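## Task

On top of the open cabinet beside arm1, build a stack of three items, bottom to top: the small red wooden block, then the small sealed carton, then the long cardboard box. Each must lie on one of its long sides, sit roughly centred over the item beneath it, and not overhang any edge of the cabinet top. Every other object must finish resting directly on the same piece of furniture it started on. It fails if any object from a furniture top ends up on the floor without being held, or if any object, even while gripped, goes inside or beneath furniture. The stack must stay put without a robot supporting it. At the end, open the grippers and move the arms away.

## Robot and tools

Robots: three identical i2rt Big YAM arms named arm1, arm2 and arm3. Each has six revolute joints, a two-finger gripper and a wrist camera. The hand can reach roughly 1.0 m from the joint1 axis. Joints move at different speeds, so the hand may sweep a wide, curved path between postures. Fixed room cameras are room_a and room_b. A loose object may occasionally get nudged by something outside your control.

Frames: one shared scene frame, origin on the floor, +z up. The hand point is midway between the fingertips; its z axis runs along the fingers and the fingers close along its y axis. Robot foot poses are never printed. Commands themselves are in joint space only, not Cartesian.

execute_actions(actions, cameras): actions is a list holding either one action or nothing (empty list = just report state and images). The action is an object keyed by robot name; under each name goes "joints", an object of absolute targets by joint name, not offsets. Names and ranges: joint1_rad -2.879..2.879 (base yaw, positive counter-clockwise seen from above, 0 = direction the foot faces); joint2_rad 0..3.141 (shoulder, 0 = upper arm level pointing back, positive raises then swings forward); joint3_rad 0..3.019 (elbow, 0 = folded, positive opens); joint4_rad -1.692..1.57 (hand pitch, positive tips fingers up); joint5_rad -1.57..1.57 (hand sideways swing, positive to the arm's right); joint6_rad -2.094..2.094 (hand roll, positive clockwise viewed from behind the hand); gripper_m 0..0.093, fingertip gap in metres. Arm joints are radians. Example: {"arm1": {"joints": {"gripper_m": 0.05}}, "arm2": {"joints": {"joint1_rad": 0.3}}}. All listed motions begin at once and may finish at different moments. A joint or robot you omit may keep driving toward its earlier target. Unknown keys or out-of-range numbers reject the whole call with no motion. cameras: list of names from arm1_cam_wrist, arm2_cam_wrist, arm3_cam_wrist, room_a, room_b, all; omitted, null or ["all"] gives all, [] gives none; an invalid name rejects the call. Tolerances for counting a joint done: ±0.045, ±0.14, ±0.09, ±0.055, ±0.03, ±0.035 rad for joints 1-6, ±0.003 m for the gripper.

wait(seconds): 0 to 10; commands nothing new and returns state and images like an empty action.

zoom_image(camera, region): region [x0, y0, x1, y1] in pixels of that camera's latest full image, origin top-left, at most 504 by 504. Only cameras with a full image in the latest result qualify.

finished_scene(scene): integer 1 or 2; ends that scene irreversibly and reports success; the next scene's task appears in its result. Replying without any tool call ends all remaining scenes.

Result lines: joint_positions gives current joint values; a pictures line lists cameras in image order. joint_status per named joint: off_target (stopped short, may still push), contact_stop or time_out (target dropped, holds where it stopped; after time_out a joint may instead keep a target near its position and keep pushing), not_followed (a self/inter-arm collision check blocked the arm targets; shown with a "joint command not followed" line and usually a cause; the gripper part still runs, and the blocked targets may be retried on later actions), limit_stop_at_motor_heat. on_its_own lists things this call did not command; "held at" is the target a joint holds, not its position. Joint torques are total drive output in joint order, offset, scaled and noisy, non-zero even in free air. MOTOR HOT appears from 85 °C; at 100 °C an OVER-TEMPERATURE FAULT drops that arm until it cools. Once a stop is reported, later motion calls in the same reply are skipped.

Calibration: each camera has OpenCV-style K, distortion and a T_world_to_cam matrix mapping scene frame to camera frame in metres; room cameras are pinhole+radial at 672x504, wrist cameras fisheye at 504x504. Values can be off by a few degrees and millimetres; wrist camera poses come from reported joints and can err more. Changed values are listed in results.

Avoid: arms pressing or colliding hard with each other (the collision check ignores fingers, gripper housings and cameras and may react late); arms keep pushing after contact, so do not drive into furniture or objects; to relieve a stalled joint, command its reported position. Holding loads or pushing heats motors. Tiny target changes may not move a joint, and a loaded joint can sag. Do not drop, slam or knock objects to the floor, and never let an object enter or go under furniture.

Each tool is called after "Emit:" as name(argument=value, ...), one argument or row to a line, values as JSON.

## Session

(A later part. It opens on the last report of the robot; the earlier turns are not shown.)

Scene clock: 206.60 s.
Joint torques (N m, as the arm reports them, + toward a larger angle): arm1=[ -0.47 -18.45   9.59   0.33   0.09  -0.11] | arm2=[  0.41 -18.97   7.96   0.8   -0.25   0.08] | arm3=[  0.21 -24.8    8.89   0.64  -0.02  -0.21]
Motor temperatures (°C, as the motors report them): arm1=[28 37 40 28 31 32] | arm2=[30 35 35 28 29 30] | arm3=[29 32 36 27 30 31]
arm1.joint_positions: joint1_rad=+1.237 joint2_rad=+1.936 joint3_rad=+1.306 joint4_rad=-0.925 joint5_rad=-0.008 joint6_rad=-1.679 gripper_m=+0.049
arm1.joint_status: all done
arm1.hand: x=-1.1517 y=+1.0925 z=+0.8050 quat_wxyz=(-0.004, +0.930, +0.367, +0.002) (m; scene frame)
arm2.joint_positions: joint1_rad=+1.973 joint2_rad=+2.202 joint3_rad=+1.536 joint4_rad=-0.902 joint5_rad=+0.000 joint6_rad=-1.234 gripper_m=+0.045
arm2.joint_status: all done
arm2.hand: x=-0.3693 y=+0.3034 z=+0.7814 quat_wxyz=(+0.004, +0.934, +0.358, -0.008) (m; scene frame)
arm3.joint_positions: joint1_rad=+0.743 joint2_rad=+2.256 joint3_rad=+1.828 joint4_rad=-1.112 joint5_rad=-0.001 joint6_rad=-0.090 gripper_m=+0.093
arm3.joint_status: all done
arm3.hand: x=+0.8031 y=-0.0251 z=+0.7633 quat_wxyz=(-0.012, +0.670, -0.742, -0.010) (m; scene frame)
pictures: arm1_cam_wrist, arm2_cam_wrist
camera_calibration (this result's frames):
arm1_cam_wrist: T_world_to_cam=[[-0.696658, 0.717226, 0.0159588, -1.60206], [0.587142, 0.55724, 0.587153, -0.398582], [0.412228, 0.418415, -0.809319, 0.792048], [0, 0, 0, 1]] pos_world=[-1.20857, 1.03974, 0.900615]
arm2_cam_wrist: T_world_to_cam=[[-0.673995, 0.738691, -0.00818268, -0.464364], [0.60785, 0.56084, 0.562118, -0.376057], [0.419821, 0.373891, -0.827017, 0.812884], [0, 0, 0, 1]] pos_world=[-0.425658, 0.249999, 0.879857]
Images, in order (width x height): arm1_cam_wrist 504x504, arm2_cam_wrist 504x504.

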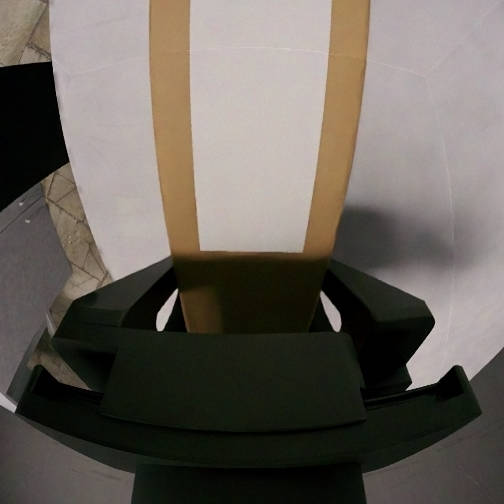

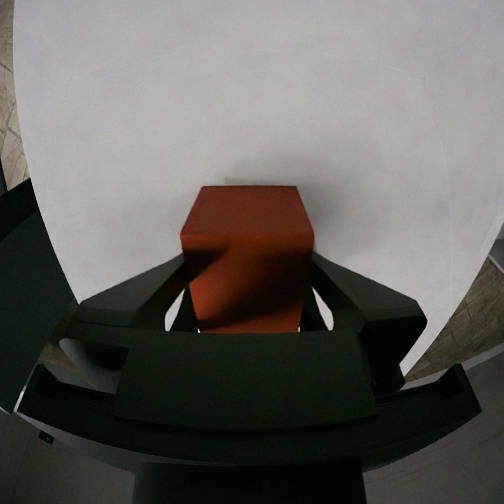

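Emit:
execute_actions(
  actions=[
    {"arm1": {"joints": {"joint2_rad": 1.93, "gripper_m": 0.093}}, "arm2": {"joints": {"joint2_rad": 2.205, "gripper_m": 0.093}}, "arm3": {"joints": {"joint2_rad": 2.1}}},
  ],
  cameras=[],
)

Emit:
execute_actions(
  actions=[
    {"arm1": {"joints": {"joint2_rad": 1.72}}, "arm2": {"joints": {"joint2_rad": 2.02}}, "arm3": {"joints": {"joint1_rad": -0.3, "joint2_rad": 1.5, "joint3_rad": 1.5, "joint4_rad": -1.3}}},
  ],
  cameras=["arm1_cam_wrist", "arm2_cam_wrist", "room_b"],
)

Scene clock: 213.70 s.
Joint torques (N m, as the arm reports them, + toward a larger angle): arm1=[ -0.42 -20.56   9.64   0.33  -0.07  -0.11] | arm2=[ -0.08 -20.62   7.8    0.81  -0.26   0.1 ] | arm3=[  0.19 -20.79   9.9    1.08   0.    -0.23]
Motor temperatures (°C, as the motors report them): arm1=[28 37 40 28 31 32] | arm2=[30 35 35 28 29 30] | arm3=[29 32 36 27 30 31]
arm1.joint_positions: joint1_rad=+1.237 joint2_rad=+1.935 joint3_rad=+1.306 joint4_rad=-0.924 joint5_rad=-0.002 joint6_rad=-1.679 gripper_m=+0.093
arm1.joint_status: all done
arm1.hand: x=-1.1511 y=+1.0932 z=+0.8054 quat_wxyz=(-0.006, +0.930, +0.367, +0.004) (m; scene frame)
arm2.joint_positions: joint1_rad=+1.973 joint2_rad=+2.202 joint3_rad=+1.536 joint4_rad=-0.902 joint5_rad=+0.000 joint6_rad=-1.234 gripper_m=+0.093
arm2.joint_status: all done
arm2.hand: x=-0.3693 y=+0.3034 z=+0.7814 quat_wxyz=(+0.004, +0.934, +0.358, -0.008) (m; scene frame)
arm3.joint_positions: joint1_rad=+0.743 joint2_rad=+2.079 joint3_rad=+1.828 joint4_rad=-1.112 joint5_rad=-0.001 joint6_rad=-0.090 gripper_m=+0.093
arm3.joint_status: all done
arm3.hand: x=+0.8064 y=-0.0085 z=+0.8795 quat_wxyz=(-0.083, +0.667, -0.738, -0.063) (m; scene frame)
pictures: none
No camera images: the call's "cameras" was empty. Leave "cameras" out to get every camera's image.

Scene clock: 215.27 s.
Joint torques (N m, as the arm reports them, + toward a larger angle): arm1=[ -0.42 -18.54  10.91   0.72  -0.08  -0.09] | arm2=[ -0.36 -18.24   9.06   1.31  -0.25   0.11] | arm3=[  0.37 -13.2    9.     0.04  -0.15  -0.23]
Motor temperatures (°C, as the motors report them): arm1=[28 37 40 28 31 32] | arm2=[30 35 35 28 29 30] | arm3=[29 32 36 27 30 31]
arm1.joint_positions: joint1_rad=+1.237 joint2_rad=+1.719 joint3_rad=+1.306 joint4_rad=-0.924 joint5_rad=-0.002 joint6_rad=-1.679 gripper_m=+0.093
arm1.joint_status: all done
arm1.hand: x=-1.1639 y=+1.1077 z=+0.9181 quat_wxyz=(-0.109, +0.924, +0.365, -0.024) (m; scene frame)
arm2.joint_positions: joint1_rad=+1.973 joint2_rad=+1.999 joint3_rad=+1.536 joint4_rad=-0.902 joint5_rad=+0.000 joint6_rad=-1.234 gripper_m=+0.093
arm2.joint_status: all done
arm2.hand: x=-0.3960 y=+0.3204 z=+0.9023 quat_wxyz=(-0.073, +0.929, +0.355, -0.073) (m; scene frame)
arm3.joint_positions: joint1_rad=-0.301 joint2_rad=+1.489 joint3_rad=+1.500 joint4_rad=-1.286 joint5_rad=+0.002 joint6_rad=-0.092 gripper_m=+0.093
arm3.joint_status: all done
arm3.hand: x=+1.1591 y=-0.5148 z=+1.0693 quat_wxyz=(-0.147, +0.209, -0.967, -0.017) (m; scene frame)
pictures: arm1_cam_wrist, arm2_cam_wrist, room_b
camera_calibration (this result's frames):
arm1_cam_wrist: T_world_to_cam=[[-0.682903, 0.693884, 0.228403, -1.77649], [0.660754, 0.45339, 0.598199, -0.27573], [0.311525, 0.55943, -0.768108, 0.570935], [0, 0, 0, 1]] pos_world=[-1.20884, 1.03829, 1.00924]
arm2_cam_wrist: T_world_to_cam=[[-0.655974, 0.732456, 0.182226, -0.656521], [0.704059, 0.506778, 0.497471, -0.323602], [0.272028, 0.454626, -0.848125, 0.852401], [0, 0, 0, 1]] pos_world=[-0.434703, 0.257342, 1.00356]
Images, in order (width x height): arm1_cam_wrist 504x504, arm2_cam_wrist 504x504, room_b 672x504.

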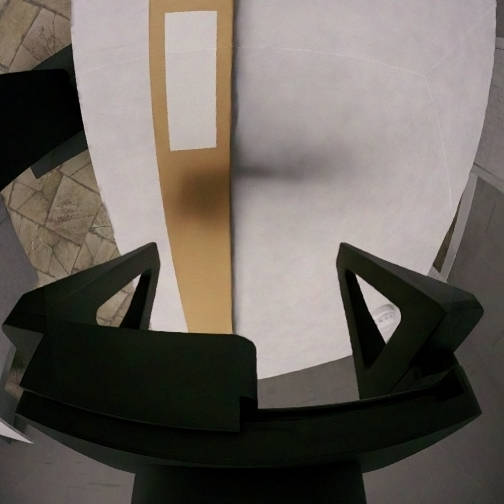

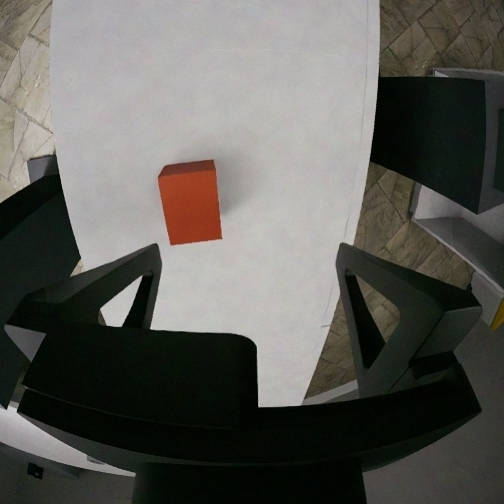

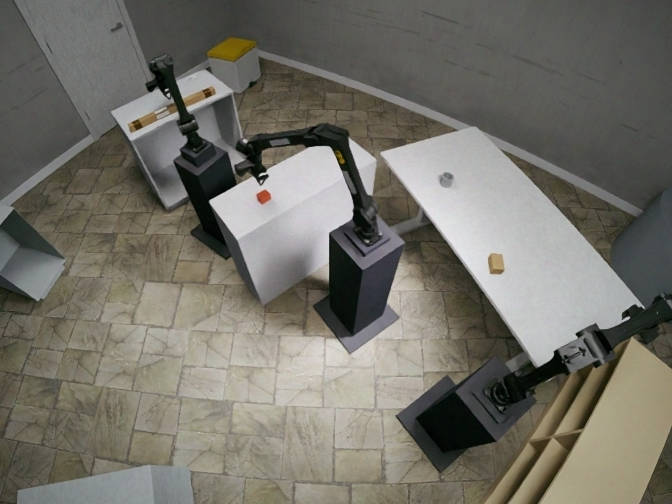

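Emit:
zoom_image(
  camera="room_b",
  region=[100, 50, 250, 160],
)

Region (100, 50, 250, 160) of room_b's 672x504 image, scaled by 3.360, with more detail than that image has; it fills the top 370 rows of this view, and the rest is white.

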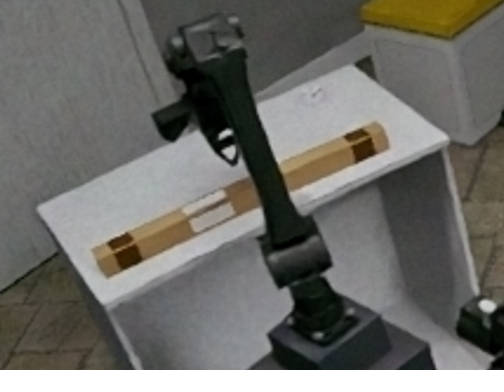

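Emit:
execute_actions(
  actions=[
    {"arm1": {"joints": {"joint1_rad": -1.64, "joint2_rad": 1.96, "joint3_rad": 1.60, "joint4_rad": -1.18, "joint6_rad": -1.395}}, "arm2": {"joints": {"joint1_rad": -0.752, "joint2_rad": 2.175, "joint3_rad": 1.755, "joint4_rad": -1.155, "joint6_rad": -1.565}}},
  ],
  cameras=["arm1_cam_wrist", "arm2_cam_wrist", "room_b"],
)

Scene clock: 239.70 s.
Joint torques (N m, as the arm reports them, + toward a larger angle): arm1=[  1.45 -23.96  10.24  -0.22  -0.22   0.11] | arm2=[  0.65 -21.76   9.38  -0.39  -0.23  -0.03] | arm3=[  0.3  -12.76   8.88   0.04  -0.14  -0.21]
Motor temperatures (°C, as the motors report them): arm1=[28 36 41 28 31 32] | arm2=[30 35 36 28 29 30] | arm3=[29 31 36 27 30 31]
arm1.joint_positions: joint1_rad=-1.649 joint2_rad=+1.982 joint3_rad=+1.581 joint4_rad=-1.173 joint5_rad=+0.001 joint6_rad=-1.406 gripper_m=+0.093
arm1.joint_status: all done
arm1.hand: x=-0.3750 y=+0.2996 z=+0.8833 quat_wxyz=(-0.006, +0.358, -0.934, +0.002) (m; scene frame)
arm2.joint_positions: joint1_rad=-0.759 joint2_rad=+2.175 joint3_rad=+1.735 joint4_rad=-1.140 joint5_rad=+0.001 joint6_rad=-1.558 gripper_m=+0.093
arm2.joint_status: all done
arm2.hand: x=+0.7916 y=-0.0446 z=+0.8566 quat_wxyz=(+0.011, +0.669, -0.743, +0.000) (m; scene frame)
arm3.joint_positions: joint1_rad=-0.301 joint2_rad=+1.489 joint3_rad=+1.500 joint4_rad=-1.286 joint5_rad=+0.002 joint6_rad=-0.092 gripper_m=+0.093
arm3.joint_status: not commanded
arm3.hand: x=+1.1591 y=-0.5148 z=+1.0693 quat_wxyz=(-0.147, +0.209, -0.967, -0.017) (m; scene frame)
pictures: arm1_cam_wrist, arm2_cam_wrist, room_b
camera_calibration (this result's frames):
arm1_cam_wrist: T_world_to_cam=[[0.683793, -0.729475, 0.0171085, 0.456585], [-0.604696, -0.553394, 0.572799, -0.560244], [-0.408375, -0.402021, -0.819518, 0.814048], [0, 0, 0, 1]] pos_world=[-0.31855, 0.350297, 0.980222]
arm2_cam_wrist: T_world_to_cam=[[0.994904, -0.0984058, -0.0219833, -0.770847], [-0.0666191, -0.805176, 0.589282, -0.479169], [-0.0756892, -0.584814, -0.807628, 0.85072], [0, 0, 0, 1]] pos_world=[0.799387, 0.0358421, 0.952485]
Images, in order (width x height): arm1_cam_wrist 504x504, arm2_cam_wrist 504x504, room_b 672x504.

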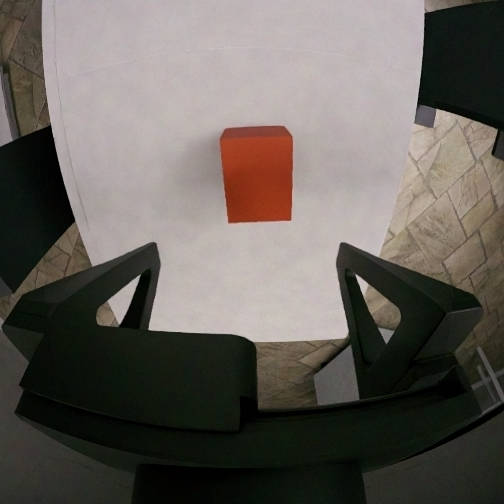

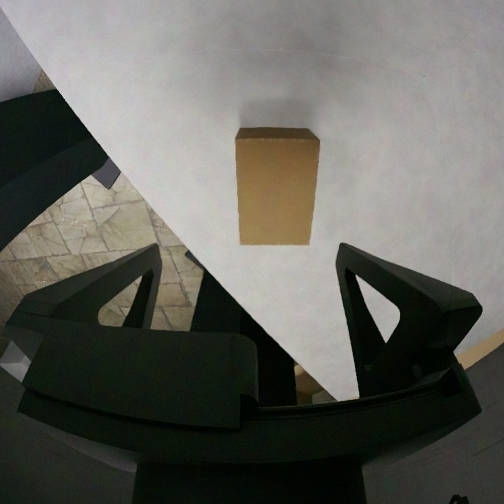

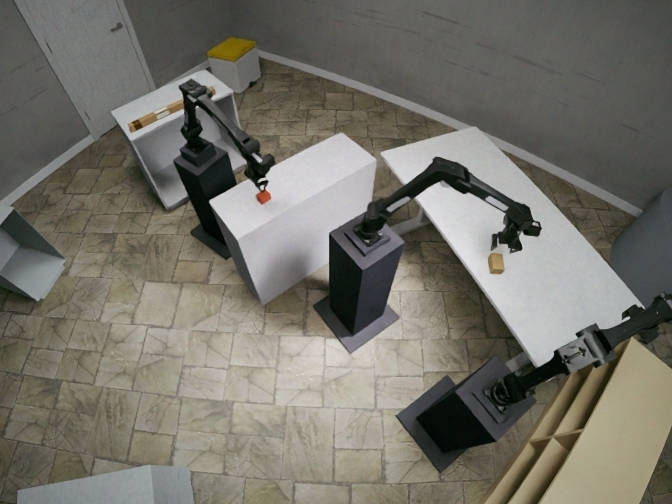

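Emit:
execute_actions(
  actions=[
    {"arm1": {"joints": {"joint1_rad": -1.612, "joint2_rad": 2.097, "joint3_rad": 1.545, "joint4_rad": -0.984, "joint6_rad": -1.45}}, "arm2": {"joints": {"joint2_rad": 2.295, "joint3_rad": 1.788, "joint4_rad": -1.027}}},
  ],
  cameras=["arm1_cam_wrist", "arm2_cam_wrist"],
)

Scene clock: 259.03 s.
Joint torques (N m, as the arm reports them, + toward a larger angle): arm1=[  1.06 -25.13   9.02   0.41  -0.22  -0.13] | arm2=[  0.34 -22.96  10.18   0.96  -0.27  -0.03] | arm3=[  0.44 -12.55   8.97   0.12  -0.18  -0.22]
Motor temperatures (°C, as the motors report them): arm1=[28 37 40 28 31 32] | arm2=[30 36 36 28 29 30] | arm3=[29 31 36 27 30 31]
arm1.joint_positions: joint1_rad=-1.615 joint2_rad=+2.116 joint3_rad=+1.531 joint4_rad=-0.993 joint5_rad=+0.001 joint6_rad=-1.436 gripper_m=+0.093
arm1.joint_status: all done
arm1.hand: x=-0.3561 y=+0.3116 z=+0.7901 quat_wxyz=(-0.005, +0.388, -0.922, +0.000) (m; scene frame)
arm2.joint_positions: joint1_rad=-0.759 joint2_rad=+2.293 joint3_rad=+1.752 joint4_rad=-1.042 joint5_rad=+0.001 joint6_rad=-1.558 gripper_m=+0.093
arm2.joint_status: all done
arm2.hand: x=+0.8018 y=-0.0466 z=+0.7881 quat_wxyz=(+0.013, +0.669, -0.743, -0.002) (m; scene frame)
arm3.joint_positions: joint1_rad=-0.301 joint2_rad=+1.489 joint3_rad=+1.500 joint4_rad=-1.286 joint5_rad=+0.002 joint6_rad=-0.092 gripper_m=+0.093
arm3.joint_status: not commanded
arm3.hand: x=+1.1591 y=-0.5148 z=+1.0693 quat_wxyz=(-0.147, +0.209, -0.967, -0.017) (m; scene frame)
pictures: arm1_cam_wrist, arm2_cam_wrist
camera_calibration (this result's frames):
arm1_cam_wrist: T_world_to_cam=[[0.728923, -0.684459, 0.0136672, 0.458697], [-0.56635, -0.591685, 0.573722, -0.463925], [-0.384602, -0.425939, -0.818936, 0.765648], [0, 0, 0, 1]] pos_world=[-0.302629, 0.365581, 0.886912]
arm2_cam_wrist: T_world_to_cam=[[0.994813, -0.098089, -0.0269465, -0.778637], [-0.0634593, -0.805471, 0.589228, -0.442224], [-0.0795014, -0.584462, -0.807517, 0.798], [0, 0, 0, 1]] pos_world=[0.809977, 0.0338264, 0.883988]
Images, in order (width x height): arm1_cam_wrist 504x504, arm2_cam_wrist 504x504.

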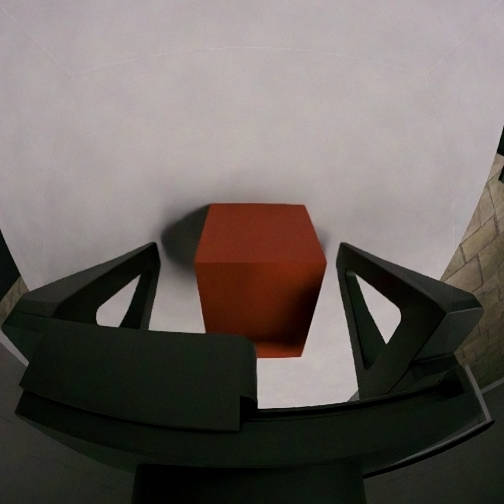

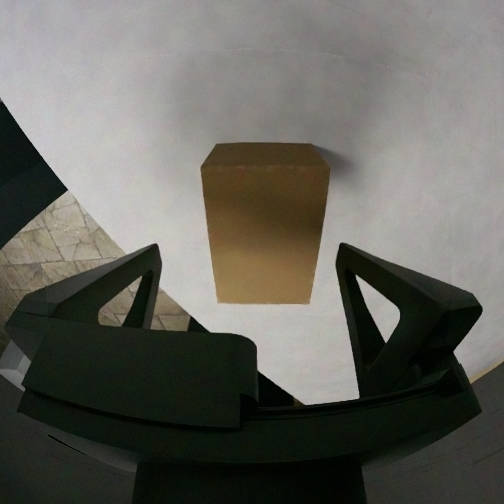

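Emit:
execute_actions(
  actions=[
    {"arm1": {"joints": {"gripper_m": 0.025}}, "arm2": {"joints": {"joint2_rad": 2.392, "joint4_rad": -0.92}}},
  ],
  cameras=["arm2_cam_wrist"],
)

Scene clock: 265.10 s.
Joint torques (N m, as the arm reports them, + toward a larger angle): arm1=[  0.93 -24.61   9.05   0.36  -0.22  -0.14] | arm2=[  1.15 -22.33   9.67   1.07  -0.27  -0.01] | arm3=[  0.31 -12.26   8.82   0.07  -0.16  -0.22]
Motor temperatures (°C, as the motors report them): arm1=[28 37 40 28 31 32] | arm2=[30 36 36 28 29 30] | arm3=[29 31 36 27 30 31]
arm1.joint_positions: joint1_rad=-1.615 joint2_rad=+2.116 joint3_rad=+1.531 joint4_rad=-0.991 joint5_rad=+0.001 joint6_rad=-1.437 gripper_m=+0.044
arm1.joint_status: gripper_m off_target (ended at +0.044, target +0.025)
arm1.hand: x=-0.3557 y=+0.3113 z=+0.7901 quat_wxyz=(-0.006, +0.388, -0.922, +0.001) (m; scene frame)
arm2.joint_positions: joint1_rad=-0.759 joint2_rad=+2.385 joint3_rad=+1.753 joint4_rad=-0.935 joint5_rad=+0.001 joint6_rad=-1.558 gripper_m=+0.093
arm2.joint_status: all done
arm2.hand: x=+0.8068 y=-0.0479 z=+0.7310 quat_wxyz=(+0.007, +0.669, -0.743, +0.004) (m; scene frame)
arm3.joint_positions: joint1_rad=-0.301 joint2_rad=+1.489 joint3_rad=+1.500 joint4_rad=-1.286 joint5_rad=+0.002 joint6_rad=-0.092 gripper_m=+0.093
arm3.joint_status: not commanded
arm3.hand: x=+1.1591 y=-0.5148 z=+1.0693 quat_wxyz=(-0.147, +0.209, -0.967, -0.017) (m; scene frame)
pictures: arm2_cam_wrist
camera_calibration (this result's frames):
arm2_cam_wrist: T_world_to_cam=[[0.995148, -0.0978672, -0.0101669, -0.797876], [-0.0731044, -0.804574, 0.589336, -0.401567], [-0.0658567, -0.585733, -0.807824, 0.740647], [0, 0, 0, 1]] pos_world=[0.813424, 0.0326456, 0.826858]
Images, in order (width x height): arm2_cam_wrist 504x504.

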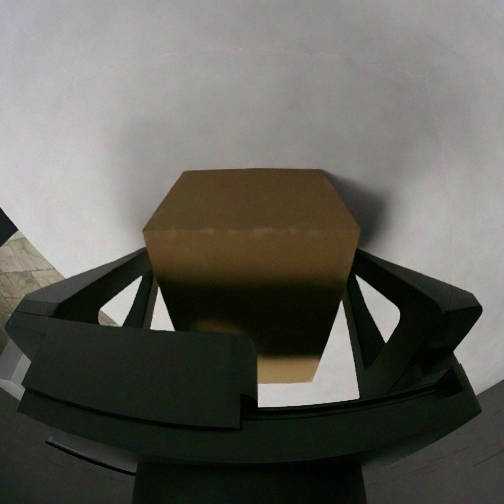

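Emit:
execute_actions(
  actions=[
    {"arm1": {"joints": {"joint1_rad": 1.206, "joint2_rad": 2.04, "joint3_rad": 1.862, "joint4_rad": -1.36, "joint6_rad": -1.715}}, "arm2": {"joints": {"joint2_rad": 2.385, "gripper_m": 0.035}}},
  ],
  cameras=["arm1_cam_wrist", "room_b"],
)

Scene clock: 273.67 s.
Joint torques (N m, as the arm reports them, + toward a larger angle): arm1=[ -0.23 -25.6   10.44  -0.28  -0.09  -0.15] | arm2=[  0.49 -23.29   9.77   0.91  -0.29  -0.01] | arm3=[  0.7  -12.45   9.    -0.07  -0.16  -0.19]
Motor temperatures (°C, as the motors report them): arm1=[28 38 40 28 31 32] | arm2=[30 36 36 28 29 30] | arm3=[29 30 36 27 30 31]
arm1.joint_positions: joint1_rad=+1.210 joint2_rad=+2.058 joint3_rad=+1.846 joint4_rad=-1.353 joint5_rad=-0.002 joint6_rad=-1.701 gripper_m=+0.044
arm1.joint_status: all done
arm1.hand: x=-1.1992 y=+1.1839 z=+0.9223 quat_wxyz=(+0.000, +0.931, +0.364, +0.006) (m; scene frame)
arm2.joint_positions: joint1_rad=-0.759 joint2_rad=+2.385 joint3_rad=+1.753 joint4_rad=-0.934 joint5_rad=+0.001 joint6_rad=-1.559 gripper_m=+0.060
arm2.joint_status: gripper_m off_target (ended at +0.060, target +0.035); the others done
arm2.hand: x=+0.8071 y=-0.0480 z=+0.7310 quat_wxyz=(+0.007, +0.669, -0.743, +0.004) (m; scene frame)
arm3.joint_positions: joint1_rad=-0.301 joint2_rad=+1.489 joint3_rad=+1.500 joint4_rad=-1.286 joint5_rad=+0.002 joint6_rad=-0.092 gripper_m=+0.093
arm3.joint_status: not commanded
arm3.hand: x=+1.1591 y=-0.5148 z=+1.0693 quat_wxyz=(-0.147, +0.209, -0.967, -0.017) (m; scene frame)
pictures: arm1_cam_wrist, room_b
camera_calibration (this result's frames):
arm1_cam_wrist: T_world_to_cam=[[-0.692544, 0.721357, 0.0051642, -1.69256], [0.584229, 0.556665, 0.590594, -0.496473], [0.423154, 0.412029, -0.806953, 0.886736], [0, 0, 0, 1]] pos_world=[-1.25734, 1.13195, 1.01751]
Images, in order (width x height): arm1_cam_wrist 504x504, room_b 672x504.

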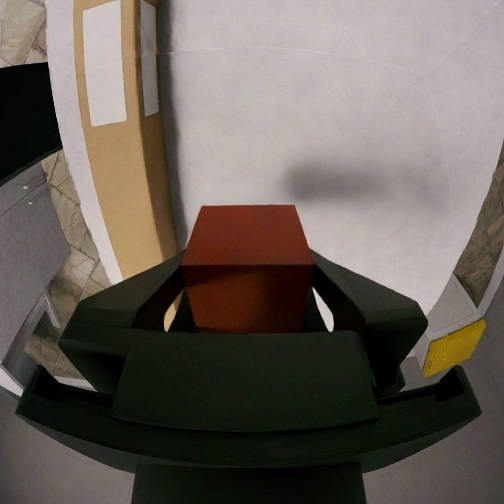

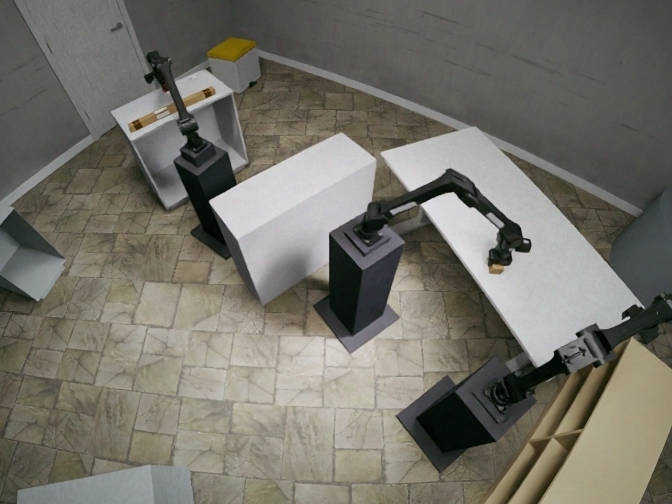

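Emit:
execute_actions(
  actions=[
    {"arm1": {"joints": {"joint2_rad": 2.235, "joint4_rad": -1.165}}, "arm2": {"joints": {"joint1_rad": 1.963, "joint2_rad": 2.02, "joint3_rad": 1.60, "joint4_rad": -1.16, "joint6_rad": -1.229}}},
  ],
  cameras=["arm1_cam_wrist", "arm2_cam_wrist", "room_b"],
)

Scene clock: 283.03 s.
Joint torques (N m, as the arm reports them, + toward a larger angle): arm1=[ -0.24 -26.31   9.7    0.36  -0.1   -0.12] | arm2=[  0.1  -19.89   7.83  -0.31  -0.2    0.09] | arm3=[  0.5  -12.6    8.84   0.04  -0.16  -0.18]
Motor temperatures (°C, as the motors report them): arm1=[28 38 40 28 31 32] | arm2=[30 36 36 28 29 30] | arm3=[29 30 36 27 30 31]
arm1.joint_positions: joint1_rad=+1.210 joint2_rad=+2.240 joint3_rad=+1.849 joint4_rad=-1.173 joint5_rad=-0.002 joint6_rad=-1.704 gripper_m=+0.044
arm1.joint_status: all done
arm1.hand: x=-1.2148 y=+1.2091 z=+0.8083 quat_wxyz=(+0.000, +0.931, +0.365, +0.006) (m; scene frame)
arm2.joint_positions: joint1_rad=+1.973 joint2_rad=+2.020 joint3_rad=+1.606 joint4_rad=-1.145 joint5_rad=-0.002 joint6_rad=-1.235 gripper_m=+0.059
arm2.joint_status: all done
arm2.hand: x=-0.3677 y=+0.3045 z=+0.9099 quat_wxyz=(+0.001, +0.934, +0.358, -0.012) (m; scene frame)
arm3.joint_positions: joint1_rad=-0.301 joint2_rad=+1.489 joint3_rad=+1.500 joint4_rad=-1.286 joint5_rad=+0.002 joint6_rad=-0.092 gripper_m=+0.093
arm3.joint_status: not commanded
arm3.hand: x=+1.1591 y=-0.5148 z=+1.0693 quat_wxyz=(-0.147, +0.209, -0.967, -0.017) (m; scene frame)
pictures: arm1_cam_wrist, arm2_cam_wrist, room_b
camera_calibration (this result's frames):
arm1_cam_wrist: T_world_to_cam=[[-0.694469, 0.719507, 0.00464137, -1.72064], [0.582237, 0.558162, 0.591147, -0.438692], [0.422744, 0.413236, -0.80655, 0.788727], [0, 0, 0, 1]] pos_world=[-1.27294, 1.15694, 0.903465]
arm2_cam_wrist: T_world_to_cam=[[-0.674201, 0.738548, 0.000831986, -0.471307], [0.613395, 0.559324, 0.557586, -0.443282], [0.411338, 0.376435, -0.830119, 0.916989], [0, 0, 0, 1]] pos_world=[-0.423041, 0.250834, 1.00877]
Images, in order (width x height): arm1_cam_wrist 504x504, arm2_cam_wrist 504x504, room_b 672x504.

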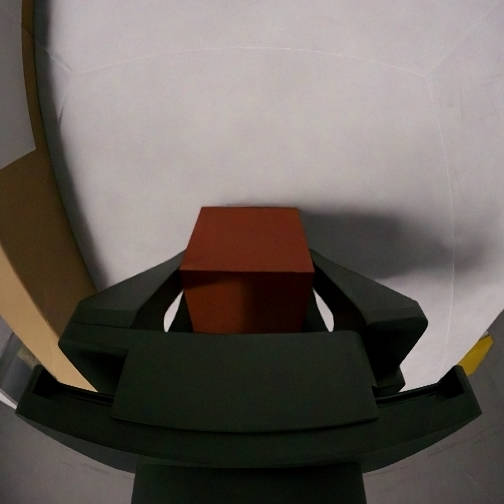

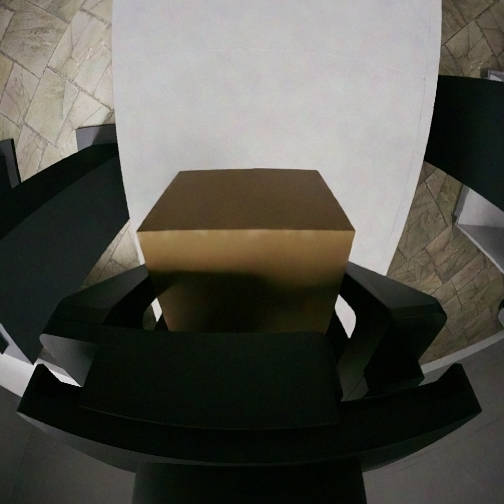

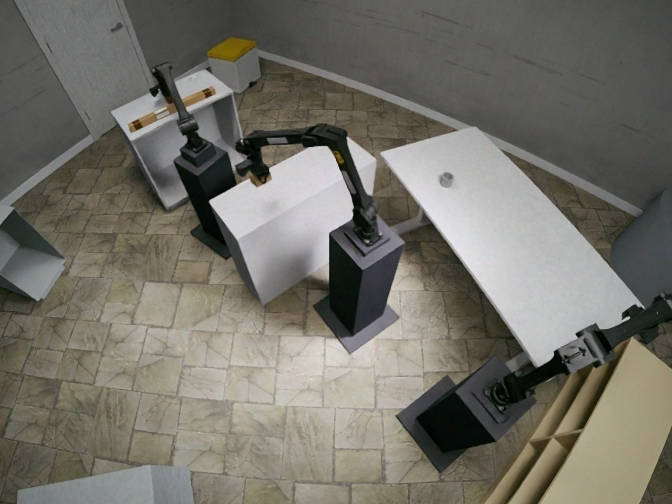

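Emit:
execute_actions(
  actions=[
    {"arm1": {"joints": {"joint2_rad": 2.23, "gripper_m": 0.093}}, "arm2": {"joints": {"joint2_rad": 2.21, "joint3_rad": 1.546, "joint4_rad": -0.877}}},
  ],
  cameras=["arm2_cam_wrist"],
)

Scene clock: 287.23 s.
Joint torques (N m, as the arm reports them, + toward a larger angle): arm1=[ -0.28 -26.98   9.54   0.36  -0.1   -0.12] | arm2=[  0.34 -20.64   6.97   1.    -0.23   0.12] | arm3=[  0.06 -12.08   8.91   0.05  -0.15  -0.18]
Motor temperatures (°C, as the motors report them): arm1=[28 38 40 28 31 32] | arm2=[30 36 36 28 29 30] | arm3=[29 30 36 27 30 31]
arm1.joint_positions: joint1_rad=+1.210 joint2_rad=+2.240 joint3_rad=+1.849 joint4_rad=-1.173 joint5_rad=-0.002 joint6_rad=-1.704 gripper_m=+0.093
arm1.joint_status: all done
arm1.hand: x=-1.2148 y=+1.2091 z=+0.8083 quat_wxyz=(+0.000, +0.931, +0.365, +0.006) (m; scene frame)
arm2.joint_positions: joint1_rad=+1.972 joint2_rad=+2.210 joint3_rad=+1.549 joint4_rad=-0.892 joint5_rad=+0.000 joint6_rad=-1.235 gripper_m=+0.059
arm2.joint_status: all done
arm2.hand: x=-0.3754 y=+0.3072 z=+0.7804 quat_wxyz=(-0.002, +0.934, +0.358, -0.012) (m; scene frame)
arm3.joint_positions: joint1_rad=-0.301 joint2_rad=+1.489 joint3_rad=+1.500 joint4_rad=-1.286 joint5_rad=+0.002 joint6_rad=-0.092 gripper_m=+0.093
arm3.joint_status: not commanded
arm3.hand: x=+1.1591 y=-0.5148 z=+1.0693 quat_wxyz=(-0.147, +0.209, -0.967, -0.017) (m; scene frame)
pictures: arm2_cam_wrist
camera_calibration (this result's frames):
arm2_cam_wrist: T_world_to_cam=[[-0.673543, 0.739125, 0.00588983, -0.482225], [0.615501, 0.556441, 0.55815, -0.36669], [0.409265, 0.379563, -0.829719, 0.80963], [0, 0, 0, 1]] pos_world=[-0.430454, 0.25316, 0.879273]
Images, in order (width x height): arm2_cam_wrist 504x504.

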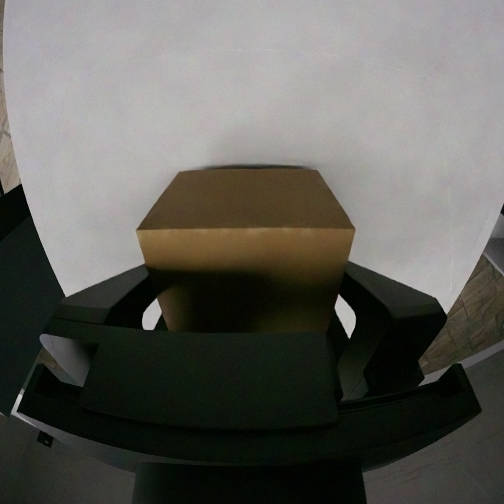

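Emit:
execute_actions(
  actions=[
    {"arm1": {"joints": {"joint2_rad": 2.06}}, "arm2": {"joints": {"joint3_rad": 1.55, "gripper_m": 0.093}}},
  ],
  cameras=["arm1_cam_wrist", "arm2_cam_wrist"],
)

Scene clock: 290.37 s.
Joint torques (N m, as the arm reports them, + toward a larger angle): arm1=[ -0.22 -24.33  10.82   0.66  -0.1   -0.1 ] | arm2=[  0.33 -21.51   7.23   1.04  -0.26   0.11] | arm3=[  0.89 -12.32   8.79   0.    -0.17  -0.16]
Motor temperatures (°C, as the motors report them): arm1=[28 38 40 28 31 32] | arm2=[30 36 35 28 29 30] | arm3=[29 30 36 27 30 31]
arm1.joint_positions: joint1_rad=+1.210 joint2_rad=+2.059 joint3_rad=+1.845 joint4_rad=-1.173 joint5_rad=-0.002 joint6_rad=-1.704 gripper_m=+0.093
arm1.joint_status: all done
arm1.hand: x=-1.2244 y=+1.2198 z=+0.9252 quat_wxyz=(-0.087, +0.927, +0.364, -0.015) (m; scene frame)
arm2.joint_positions: joint1_rad=+1.972 joint2_rad=+2.210 joint3_rad=+1.549 joint4_rad=-0.892 joint5_rad=+0.000 joint6_rad=-1.234 gripper_m=+0.093
arm2.joint_status: all done
arm2.hand: x=-0.3754 y=+0.3072 z=+0.7804 quat_wxyz=(-0.002, +0.934, +0.358, -0.012) (m; scene frame)
arm3.joint_positions: joint1_rad=-0.301 joint2_rad=+1.489 joint3_rad=+1.500 joint4_rad=-1.286 joint5_rad=+0.002 joint6_rad=-0.092 gripper_m=+0.093
arm3.joint_status: not commanded
arm3.hand: x=+1.1591 y=-0.5148 z=+1.0693 quat_wxyz=(-0.147, +0.209, -0.967, -0.017) (m; scene frame)
pictures: arm1_cam_wrist, arm2_cam_wrist
camera_calibration (this result's frames):
arm1_cam_wrist: T_world_to_cam=[[-0.686679, 0.704223, 0.180392, -1.87], [0.64272, 0.47217, 0.603296, -0.340513], [0.33968, 0.530213, -0.776848, 0.61075], [0, 0, 0, 1]] pos_world=[-1.27269, 1.15385, 1.01722]
arm2_cam_wrist: T_world_to_cam=[[-0.673261, 0.739382, 0.00588145, -0.482192], [0.615712, 0.556211, 0.558146, -0.366537], [0.409412, 0.379399, -0.829722, 0.809737], [0, 0, 0, 1]] pos_world=[-0.430475, 0.253182, 0.879273]
Images, in order (width x height): arm1_cam_wrist 504x504, arm2_cam_wrist 504x504.

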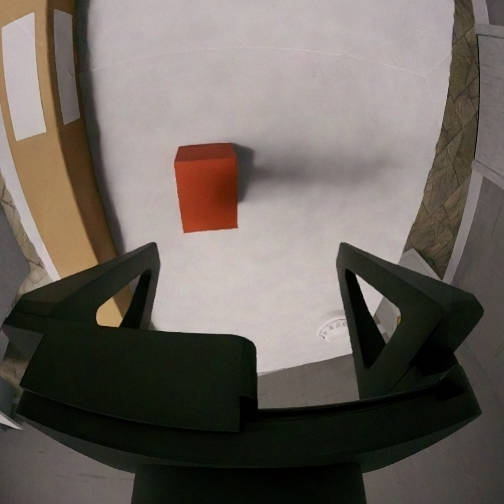

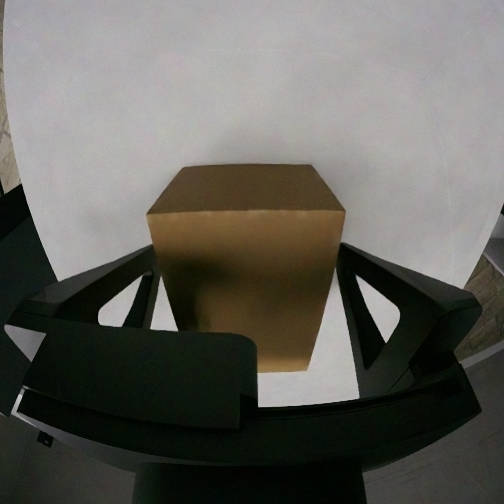

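Emit:
execute_actions(
  actions=[
    {"arm1": {"joints": {"joint1_rad": -1.607, "joint2_rad": 1.985, "joint3_rad": 1.59, "joint4_rad": -1.15, "joint6_rad": -1.425}}, "arm2": {"joints": {"joint2_rad": 0.7, "joint4_rad": -0.95}}},
  ],
  cameras=["arm1_cam_wrist", "room_b"],
)

Scene clock: 306.07 s.
Joint torques (N m, as the arm reports them, + toward a larger angle): arm1=[  1.32 -23.6    8.61  -0.06  -0.22   0.11] | arm2=[-0.29  1.84  7.51  1.42 -0.17  0.17] | arm3=[  0.47 -12.45   9.06  -0.04  -0.12  -0.2 ]
Motor temperatures (°C, as the motors report them): arm1=[28 38 41 28 31 32] | arm2=[30 36 35 28 29 30] | arm3=[29 30 36 27 30 31]
arm1.joint_positions: joint1_rad=-1.615 joint2_rad=+2.000 joint3_rad=+1.590 joint4_rad=-1.147 joint5_rad=+0.001 joint6_rad=-1.437 gripper_m=+0.093
arm1.joint_status: all done
arm1.hand: x=-0.3561 y=+0.3102 z=+0.8766 quat_wxyz=(-0.011, +0.388, -0.922, +0.009) (m; scene frame)
arm2.joint_positions: joint1_rad=+1.972 joint2_rad=+0.694 joint3_rad=+1.549 joint4_rad=-0.935 joint5_rad=+0.000 joint6_rad=-1.234 gripper_m=+0.093
arm2.joint_status: all done
arm2.hand: x=-0.0720 y=+0.1553 z=+1.5601 quat_wxyz=(-0.514, +0.688, +0.257, -0.443) (m; scene frame)
arm3.joint_positions: joint1_rad=-0.301 joint2_rad=+1.489 joint3_rad=+1.500 joint4_rad=-1.286 joint5_rad=+0.002 joint6_rad=-0.092 gripper_m=+0.093
arm3.joint_status: not commanded
arm3.hand: x=+1.1591 y=-0.5148 z=+1.0693 quat_wxyz=(-0.147, +0.209, -0.967, -0.017) (m; scene frame)
pictures: arm1_cam_wrist, room_b
camera_calibration (this result's frames):
arm1_cam_wrist: T_world_to_cam=[[0.728353, -0.684313, 0.0348818, 0.437751], [-0.576295, -0.584255, 0.571428, -0.51826], [-0.370656, -0.436303, -0.819911, 0.844951], [0, 0, 0, 1]] pos_world=[-0.304321, 0.365418, 0.973663]
Images, in order (width x height): arm1_cam_wrist 504x504, room_b 672x504.

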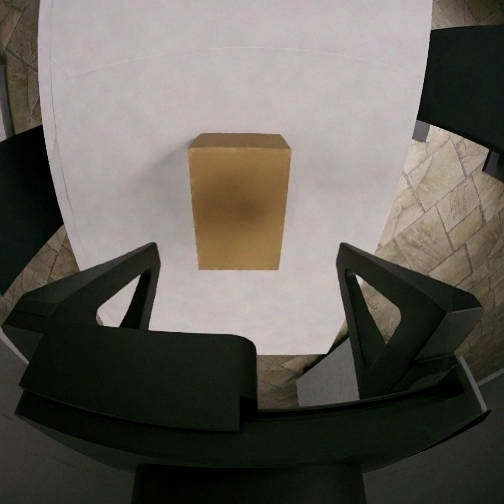

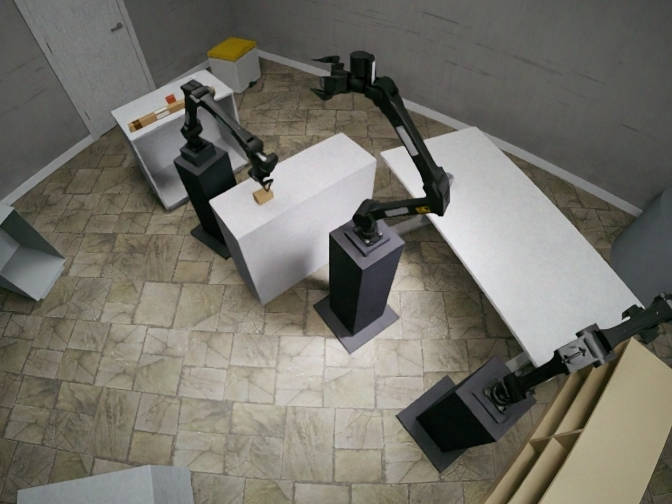

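Emit:
execute_actions(
  actions=[
    {"arm1": {"joints": {"joint2_rad": 2.086, "joint3_rad": 1.527, "joint4_rad": -0.973}}},
  ],
  cameras=["arm1_cam_wrist"],
)

Scene clock: 312.97 s.
Joint torques (N m, as the arm reports them, + toward a larger angle): arm1=[  1.42 -24.31   8.86   0.43  -0.22   0.11] | arm2=[-0.34  1.99  7.56  1.34 -0.14  0.23] | arm3=[  0.2  -12.26   9.02   0.04  -0.16  -0.16]
Motor temperatures (°C, as the motors report them): arm1=[28 38 40 28 31 32] | arm2=[30 35 35 28 29 30] | arm3=[29 30 36 27 30 31]
arm1.joint_positions: joint1_rad=-1.615 joint2_rad=+2.104 joint3_rad=+1.515 joint4_rad=-0.982 joint5_rad=+0.001 joint6_rad=-1.437 gripper_m=+0.093
arm1.joint_status: all done
arm1.hand: x=-0.3583 y=+0.3129 z=+0.7919 quat_wxyz=(-0.007, +0.388, -0.922, +0.003) (m; scene frame)
arm2.joint_positions: joint1_rad=+1.972 joint2_rad=+0.694 joint3_rad=+1.549 joint4_rad=-0.935 joint5_rad=+0.000 joint6_rad=-1.234 gripper_m=+0.093
arm2.joint_status: not commanded
arm2.hand: x=-0.0720 y=+0.1553 z=+1.5601 quat_wxyz=(-0.514, +0.688, +0.257, -0.443) (m; scene frame)
arm3.joint_positions: joint1_rad=-0.301 joint2_rad=+1.489 joint3_rad=+1.500 joint4_rad=-1.286 joint5_rad=+0.002 joint6_rad=-0.092 gripper_m=+0.093
arm3.joint_status: not commanded
arm3.hand: x=+1.1591 y=-0.5148 z=+1.0693 quat_wxyz=(-0.147, +0.209, -0.967, -0.017) (m; scene frame)
pictures: arm1_cam_wrist
camera_calibration (this result's frames):
arm1_cam_wrist: T_world_to_cam=[[0.728771, -0.68444, 0.0208657, 0.455454], [-0.569729, -0.589162, 0.572972, -0.466843], [-0.379871, -0.429453, -0.81931, 0.769957], [0, 0, 0, 1]] pos_world=[-0.305411, 0.367345, 0.888818]
Images, in order (width x height): arm1_cam_wrist 504x504.

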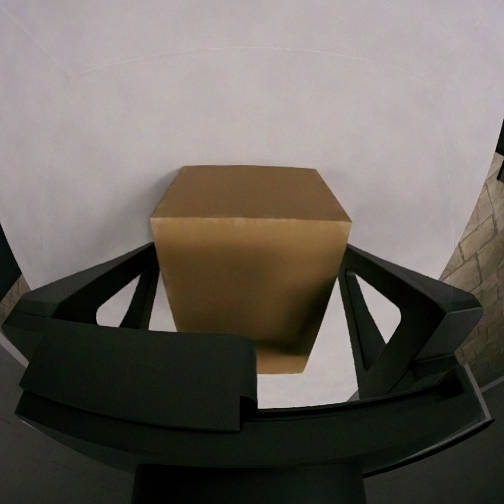

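Emit:
execute_actions(
  actions=[
    {"arm1": {"joints": {"gripper_m": 0.035}}},
  ],
  cameras=[],
)

Emit:
execute_actions(
  actions=[
    {"arm1": {"joints": {"joint1_rad": 1.198, "joint2_rad": 2.045, "joint3_rad": 1.93, "joint4_rad": -1.43, "joint6_rad": -1.725}}},
  ],
  cameras=["arm1_cam_wrist", "room_a", "room_b"],
)

Scene clock: 319.60 s.
Joint torques (N m, as the arm reports them, + toward a larger angle): arm1=[  1.42 -24.32   8.84   0.39  -0.22   0.1 ] | arm2=[-0.52  1.82  7.63  1.32 -0.17  0.19] | arm3=[  0.12 -12.74   8.98   0.03  -0.17  -0.19]
Motor temperatures (°C, as the motors report them): arm1=[28 38 40 28 31 32] | arm2=[30 35 35 28 29 30] | arm3=[29 30 36 27 30 31]
arm1.joint_positions: joint1_rad=-1.615 joint2_rad=+2.104 joint3_rad=+1.515 joint4_rad=-0.981 joint5_rad=+0.001 joint6_rad=-1.436 gripper_m=+0.059
arm1.joint_status: gripper_m off_target (ended at +0.059, target +0.035)
arm1.hand: x=-0.3580 y=+0.3128 z=+0.7919 quat_wxyz=(-0.007, +0.388, -0.922, +0.004) (m; scene frame)
arm2.joint_positions: joint1_rad=+1.972 joint2_rad=+0.694 joint3_rad=+1.549 joint4_rad=-0.935 joint5_rad=+0.000 joint6_rad=-1.234 gripper_m=+0.093
arm2.joint_status: not commanded
arm2.hand: x=-0.0720 y=+0.1553 z=+1.5601 quat_wxyz=(-0.514, +0.688, +0.257, -0.443) (m; scene frame)
arm3.joint_positions: joint1_rad=-0.301 joint2_rad=+1.489 joint3_rad=+1.500 joint4_rad=-1.286 joint5_rad=+0.002 joint6_rad=-0.092 gripper_m=+0.093
arm3.joint_status: not commanded
arm3.hand: x=+1.1591 y=-0.5148 z=+1.0693 quat_wxyz=(-0.147, +0.209, -0.967, -0.017) (m; scene frame)
pictures: none
No camera images: the call's "cameras" was empty. Leave "cameras" out to get every camera's image.

Scene clock: 322.33 s.
Joint torques (N m, as the arm reports them, + toward a larger angle): arm1=[  0.34 -26.06  10.72  -0.31  -0.09  -0.14] | arm2=[-0.39  2.11  7.58  1.35 -0.19  0.21] | arm3=[  0.63 -13.17   8.88   0.1   -0.14  -0.2 ]
Motor temperatures (°C, as the motors report them): arm1=[28 38 40 28 31 32] | arm2=[30 35 35 28 29 30] | arm3=[29 30 36 27 30 31]
arm1.joint_positions: joint1_rad=+1.200 joint2_rad=+2.066 joint3_rad=+1.912 joint4_rad=-1.423 joint5_rad=-0.002 joint6_rad=-1.712 gripper_m=+0.059
arm1.joint_status: all done
arm1.hand: x=-1.1966 y=+1.1904 z=+0.9423 quat_wxyz=(+0.005, +0.931, +0.364, +0.007) (m; scene frame)
arm2.joint_positions: joint1_rad=+1.972 joint2_rad=+0.694 joint3_rad=+1.549 joint4_rad=-0.935 joint5_rad=+0.000 joint6_rad=-1.234 gripper_m=+0.093
arm2.joint_status: not commanded
arm2.hand: x=-0.0720 y=+0.1553 z=+1.5601 quat_wxyz=(-0.514, +0.688, +0.257, -0.443) (m; scene frame)
arm3.joint_positions: joint1_rad=-0.301 joint2_rad=+1.489 joint3_rad=+1.500 joint4_rad=-1.286 joint5_rad=+0.002 joint6_rad=-0.092 gripper_m=+0.093
arm3.joint_status: not commanded
arm3.hand: x=+1.1591 y=-0.5148 z=+1.0693 quat_wxyz=(-0.147, +0.209, -0.967, -0.017) (m; scene frame)
pictures: arm1_cam_wrist, room_a, room_b
camera_calibration (this result's frames):
arm1_cam_wrist: T_world_to_cam=[[-0.693253, 0.720668, -0.00619137, -1.68486], [0.57963, 0.562644, 0.589458, -0.525004], [0.428287, 0.405055, -0.807775, 0.91437], [0, 0, 0, 1]] pos_world=[-1.25534, 1.13925, 1.03764]
Images, in order (width x height): arm1_cam_wrist 504x504, room_a 672x504, room_b 672x504.

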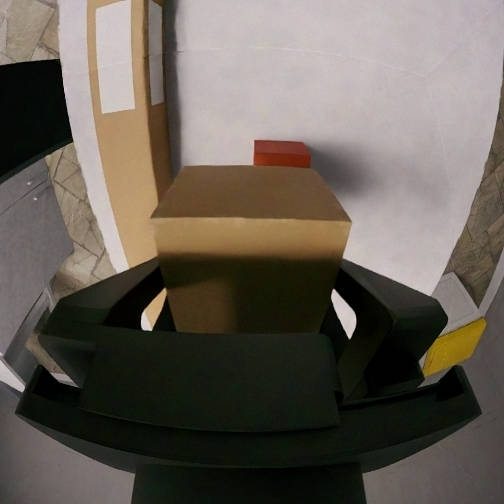

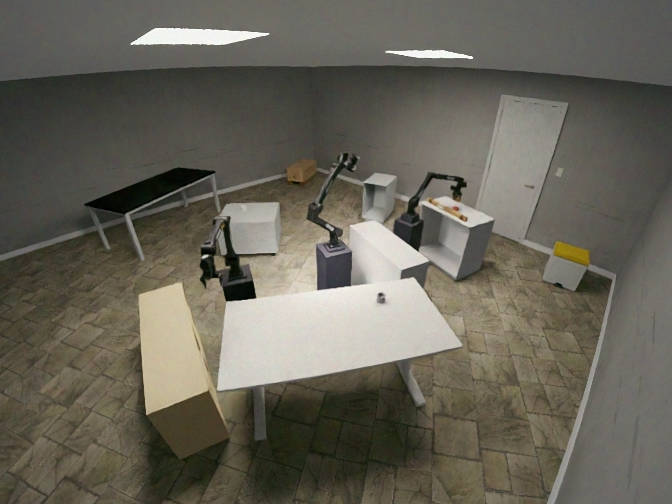

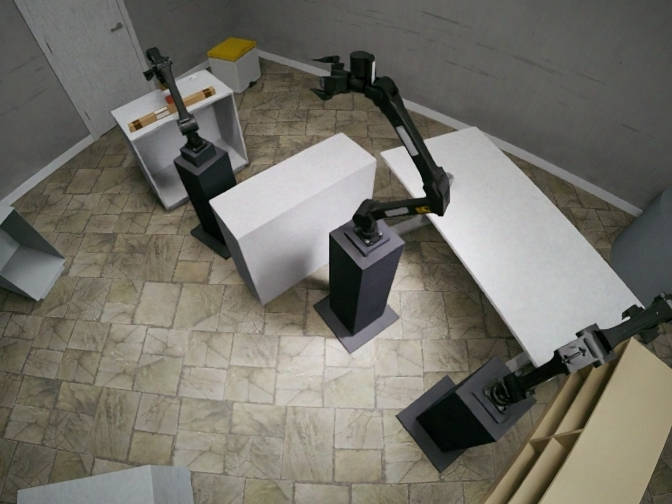

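Emit:
execute_actions(
  actions=[],
)

Scene clock: 335.93 s.
Joint torques (N m, as the arm reports them, + toward a larger angle): arm1=[ -0.12 -26.04  10.71  -0.31  -0.09  -0.14] | arm2=[-0.1   2.2   7.59  1.33 -0.18  0.2 ] | arm3=[  0.53 -12.89   9.06  -0.17  -0.16  -0.18]
Motor temperatures (°C, as the motors report them): arm1=[28 38 41 28 31 32] | arm2=[30 34 35 28 29 30] | arm3=[29 30 36 27 30 31]
arm1.joint_positions: joint1_rad=+1.200 joint2_rad=+2.066 joint3_rad=+1.912 joint4_rad=-1.423 joint5_rad=-0.002 joint6_rad=-1.712 gripper_m=+0.059
arm1.joint_status: all done
arm1.hand: x=-1.1966 y=+1.1904 z=+0.9423 quat_wxyz=(+0.005, +0.931, +0.364, +0.007) (m; scene frame)
arm2.joint_positions: joint1_rad=+1.972 joint2_rad=+0.694 joint3_rad=+1.549 joint4_rad=-0.935 joint5_rad=+0.000 joint6_rad=-1.234 gripper_m=+0.093
arm2.joint_status: not commanded
arm2.hand: x=-0.0720 y=+0.1553 z=+1.5601 quat_wxyz=(-0.514, +0.688, +0.257, -0.443) (m; scene frame)
arm3.joint_positions: joint1_rad=-0.301 joint2_rad=+1.489 joint3_rad=+1.500 joint4_rad=-1.286 joint5_rad=+0.002 joint6_rad=-0.092 gripper_m=+0.093
arm3.joint_status: not commanded
arm3.hand: x=+1.1591 y=-0.5148 z=+1.0693 quat_wxyz=(-0.147, +0.209, -0.967, -0.017) (m; scene frame)
pictures: arm1_cam_wrist, arm2_cam_wrist, arm3_cam_wrist, room_a, room_b
camera_calibration (this result's frames):
arm1_cam_wrist: T_world_to_cam=[[-0.693253, 0.720668, -0.00619137, -1.68486], [0.57963, 0.562644, 0.589458, -0.525004], [0.428287, 0.405055, -0.807775, 0.91437], [0, 0, 0, 1]] pos_world=[-1.25534, 1.13925, 1.03764]
arm2_cam_wrist: T_world_to_cam=[[0.0930452, 0.336219, 0.937176, -1.50527], [0.892729, 0.388621, -0.228053, 0.368484], [-0.440882, 0.857864, -0.263993, 0.371903], [0, 0, 0, 1]] pos_world=[-0.0249331, 0.0438582, 1.59292]
arm3_cam_wrist: T_world_to_cam=[[0.415568, -0.90897, 0.0328234, -0.98411], [-0.86402, -0.383227, 0.326507, 0.456342], [-0.284206, -0.164046, -0.944625, 1.38125], [0, 0, 0, 1]] pos_world=[1.19581, -0.493054, 1.18807]
Images, in order (width x height): arm1_cam_wrist 504x504, arm2_cam_wrist 504x504, arm3_cam_wrist 504x504, room_a 672x504, room_b 672x504.

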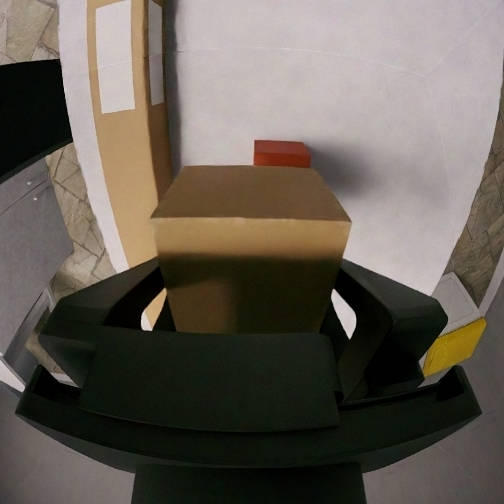

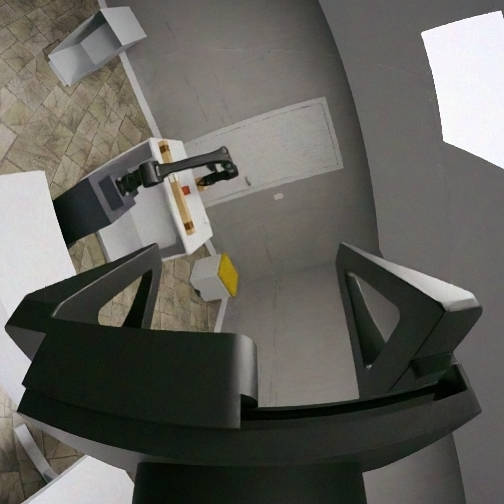

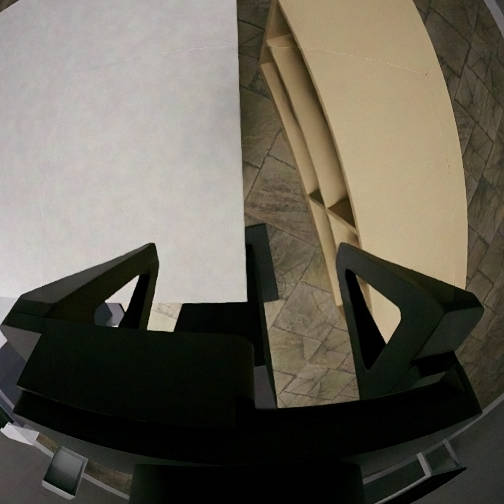

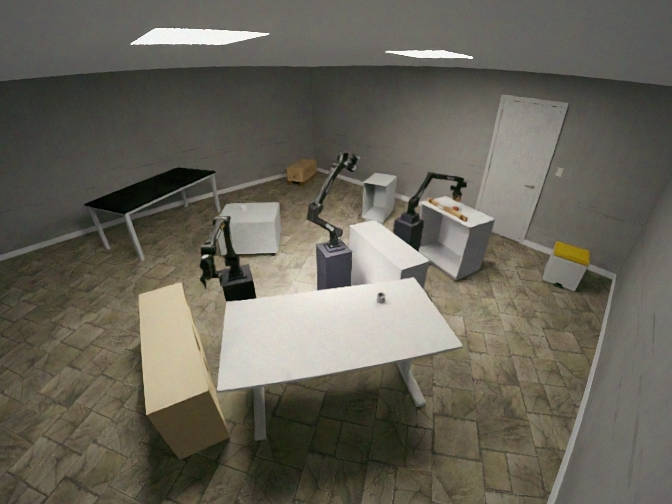

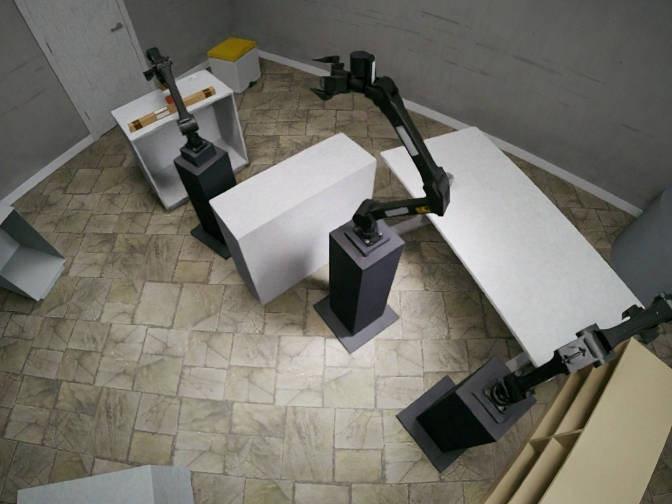

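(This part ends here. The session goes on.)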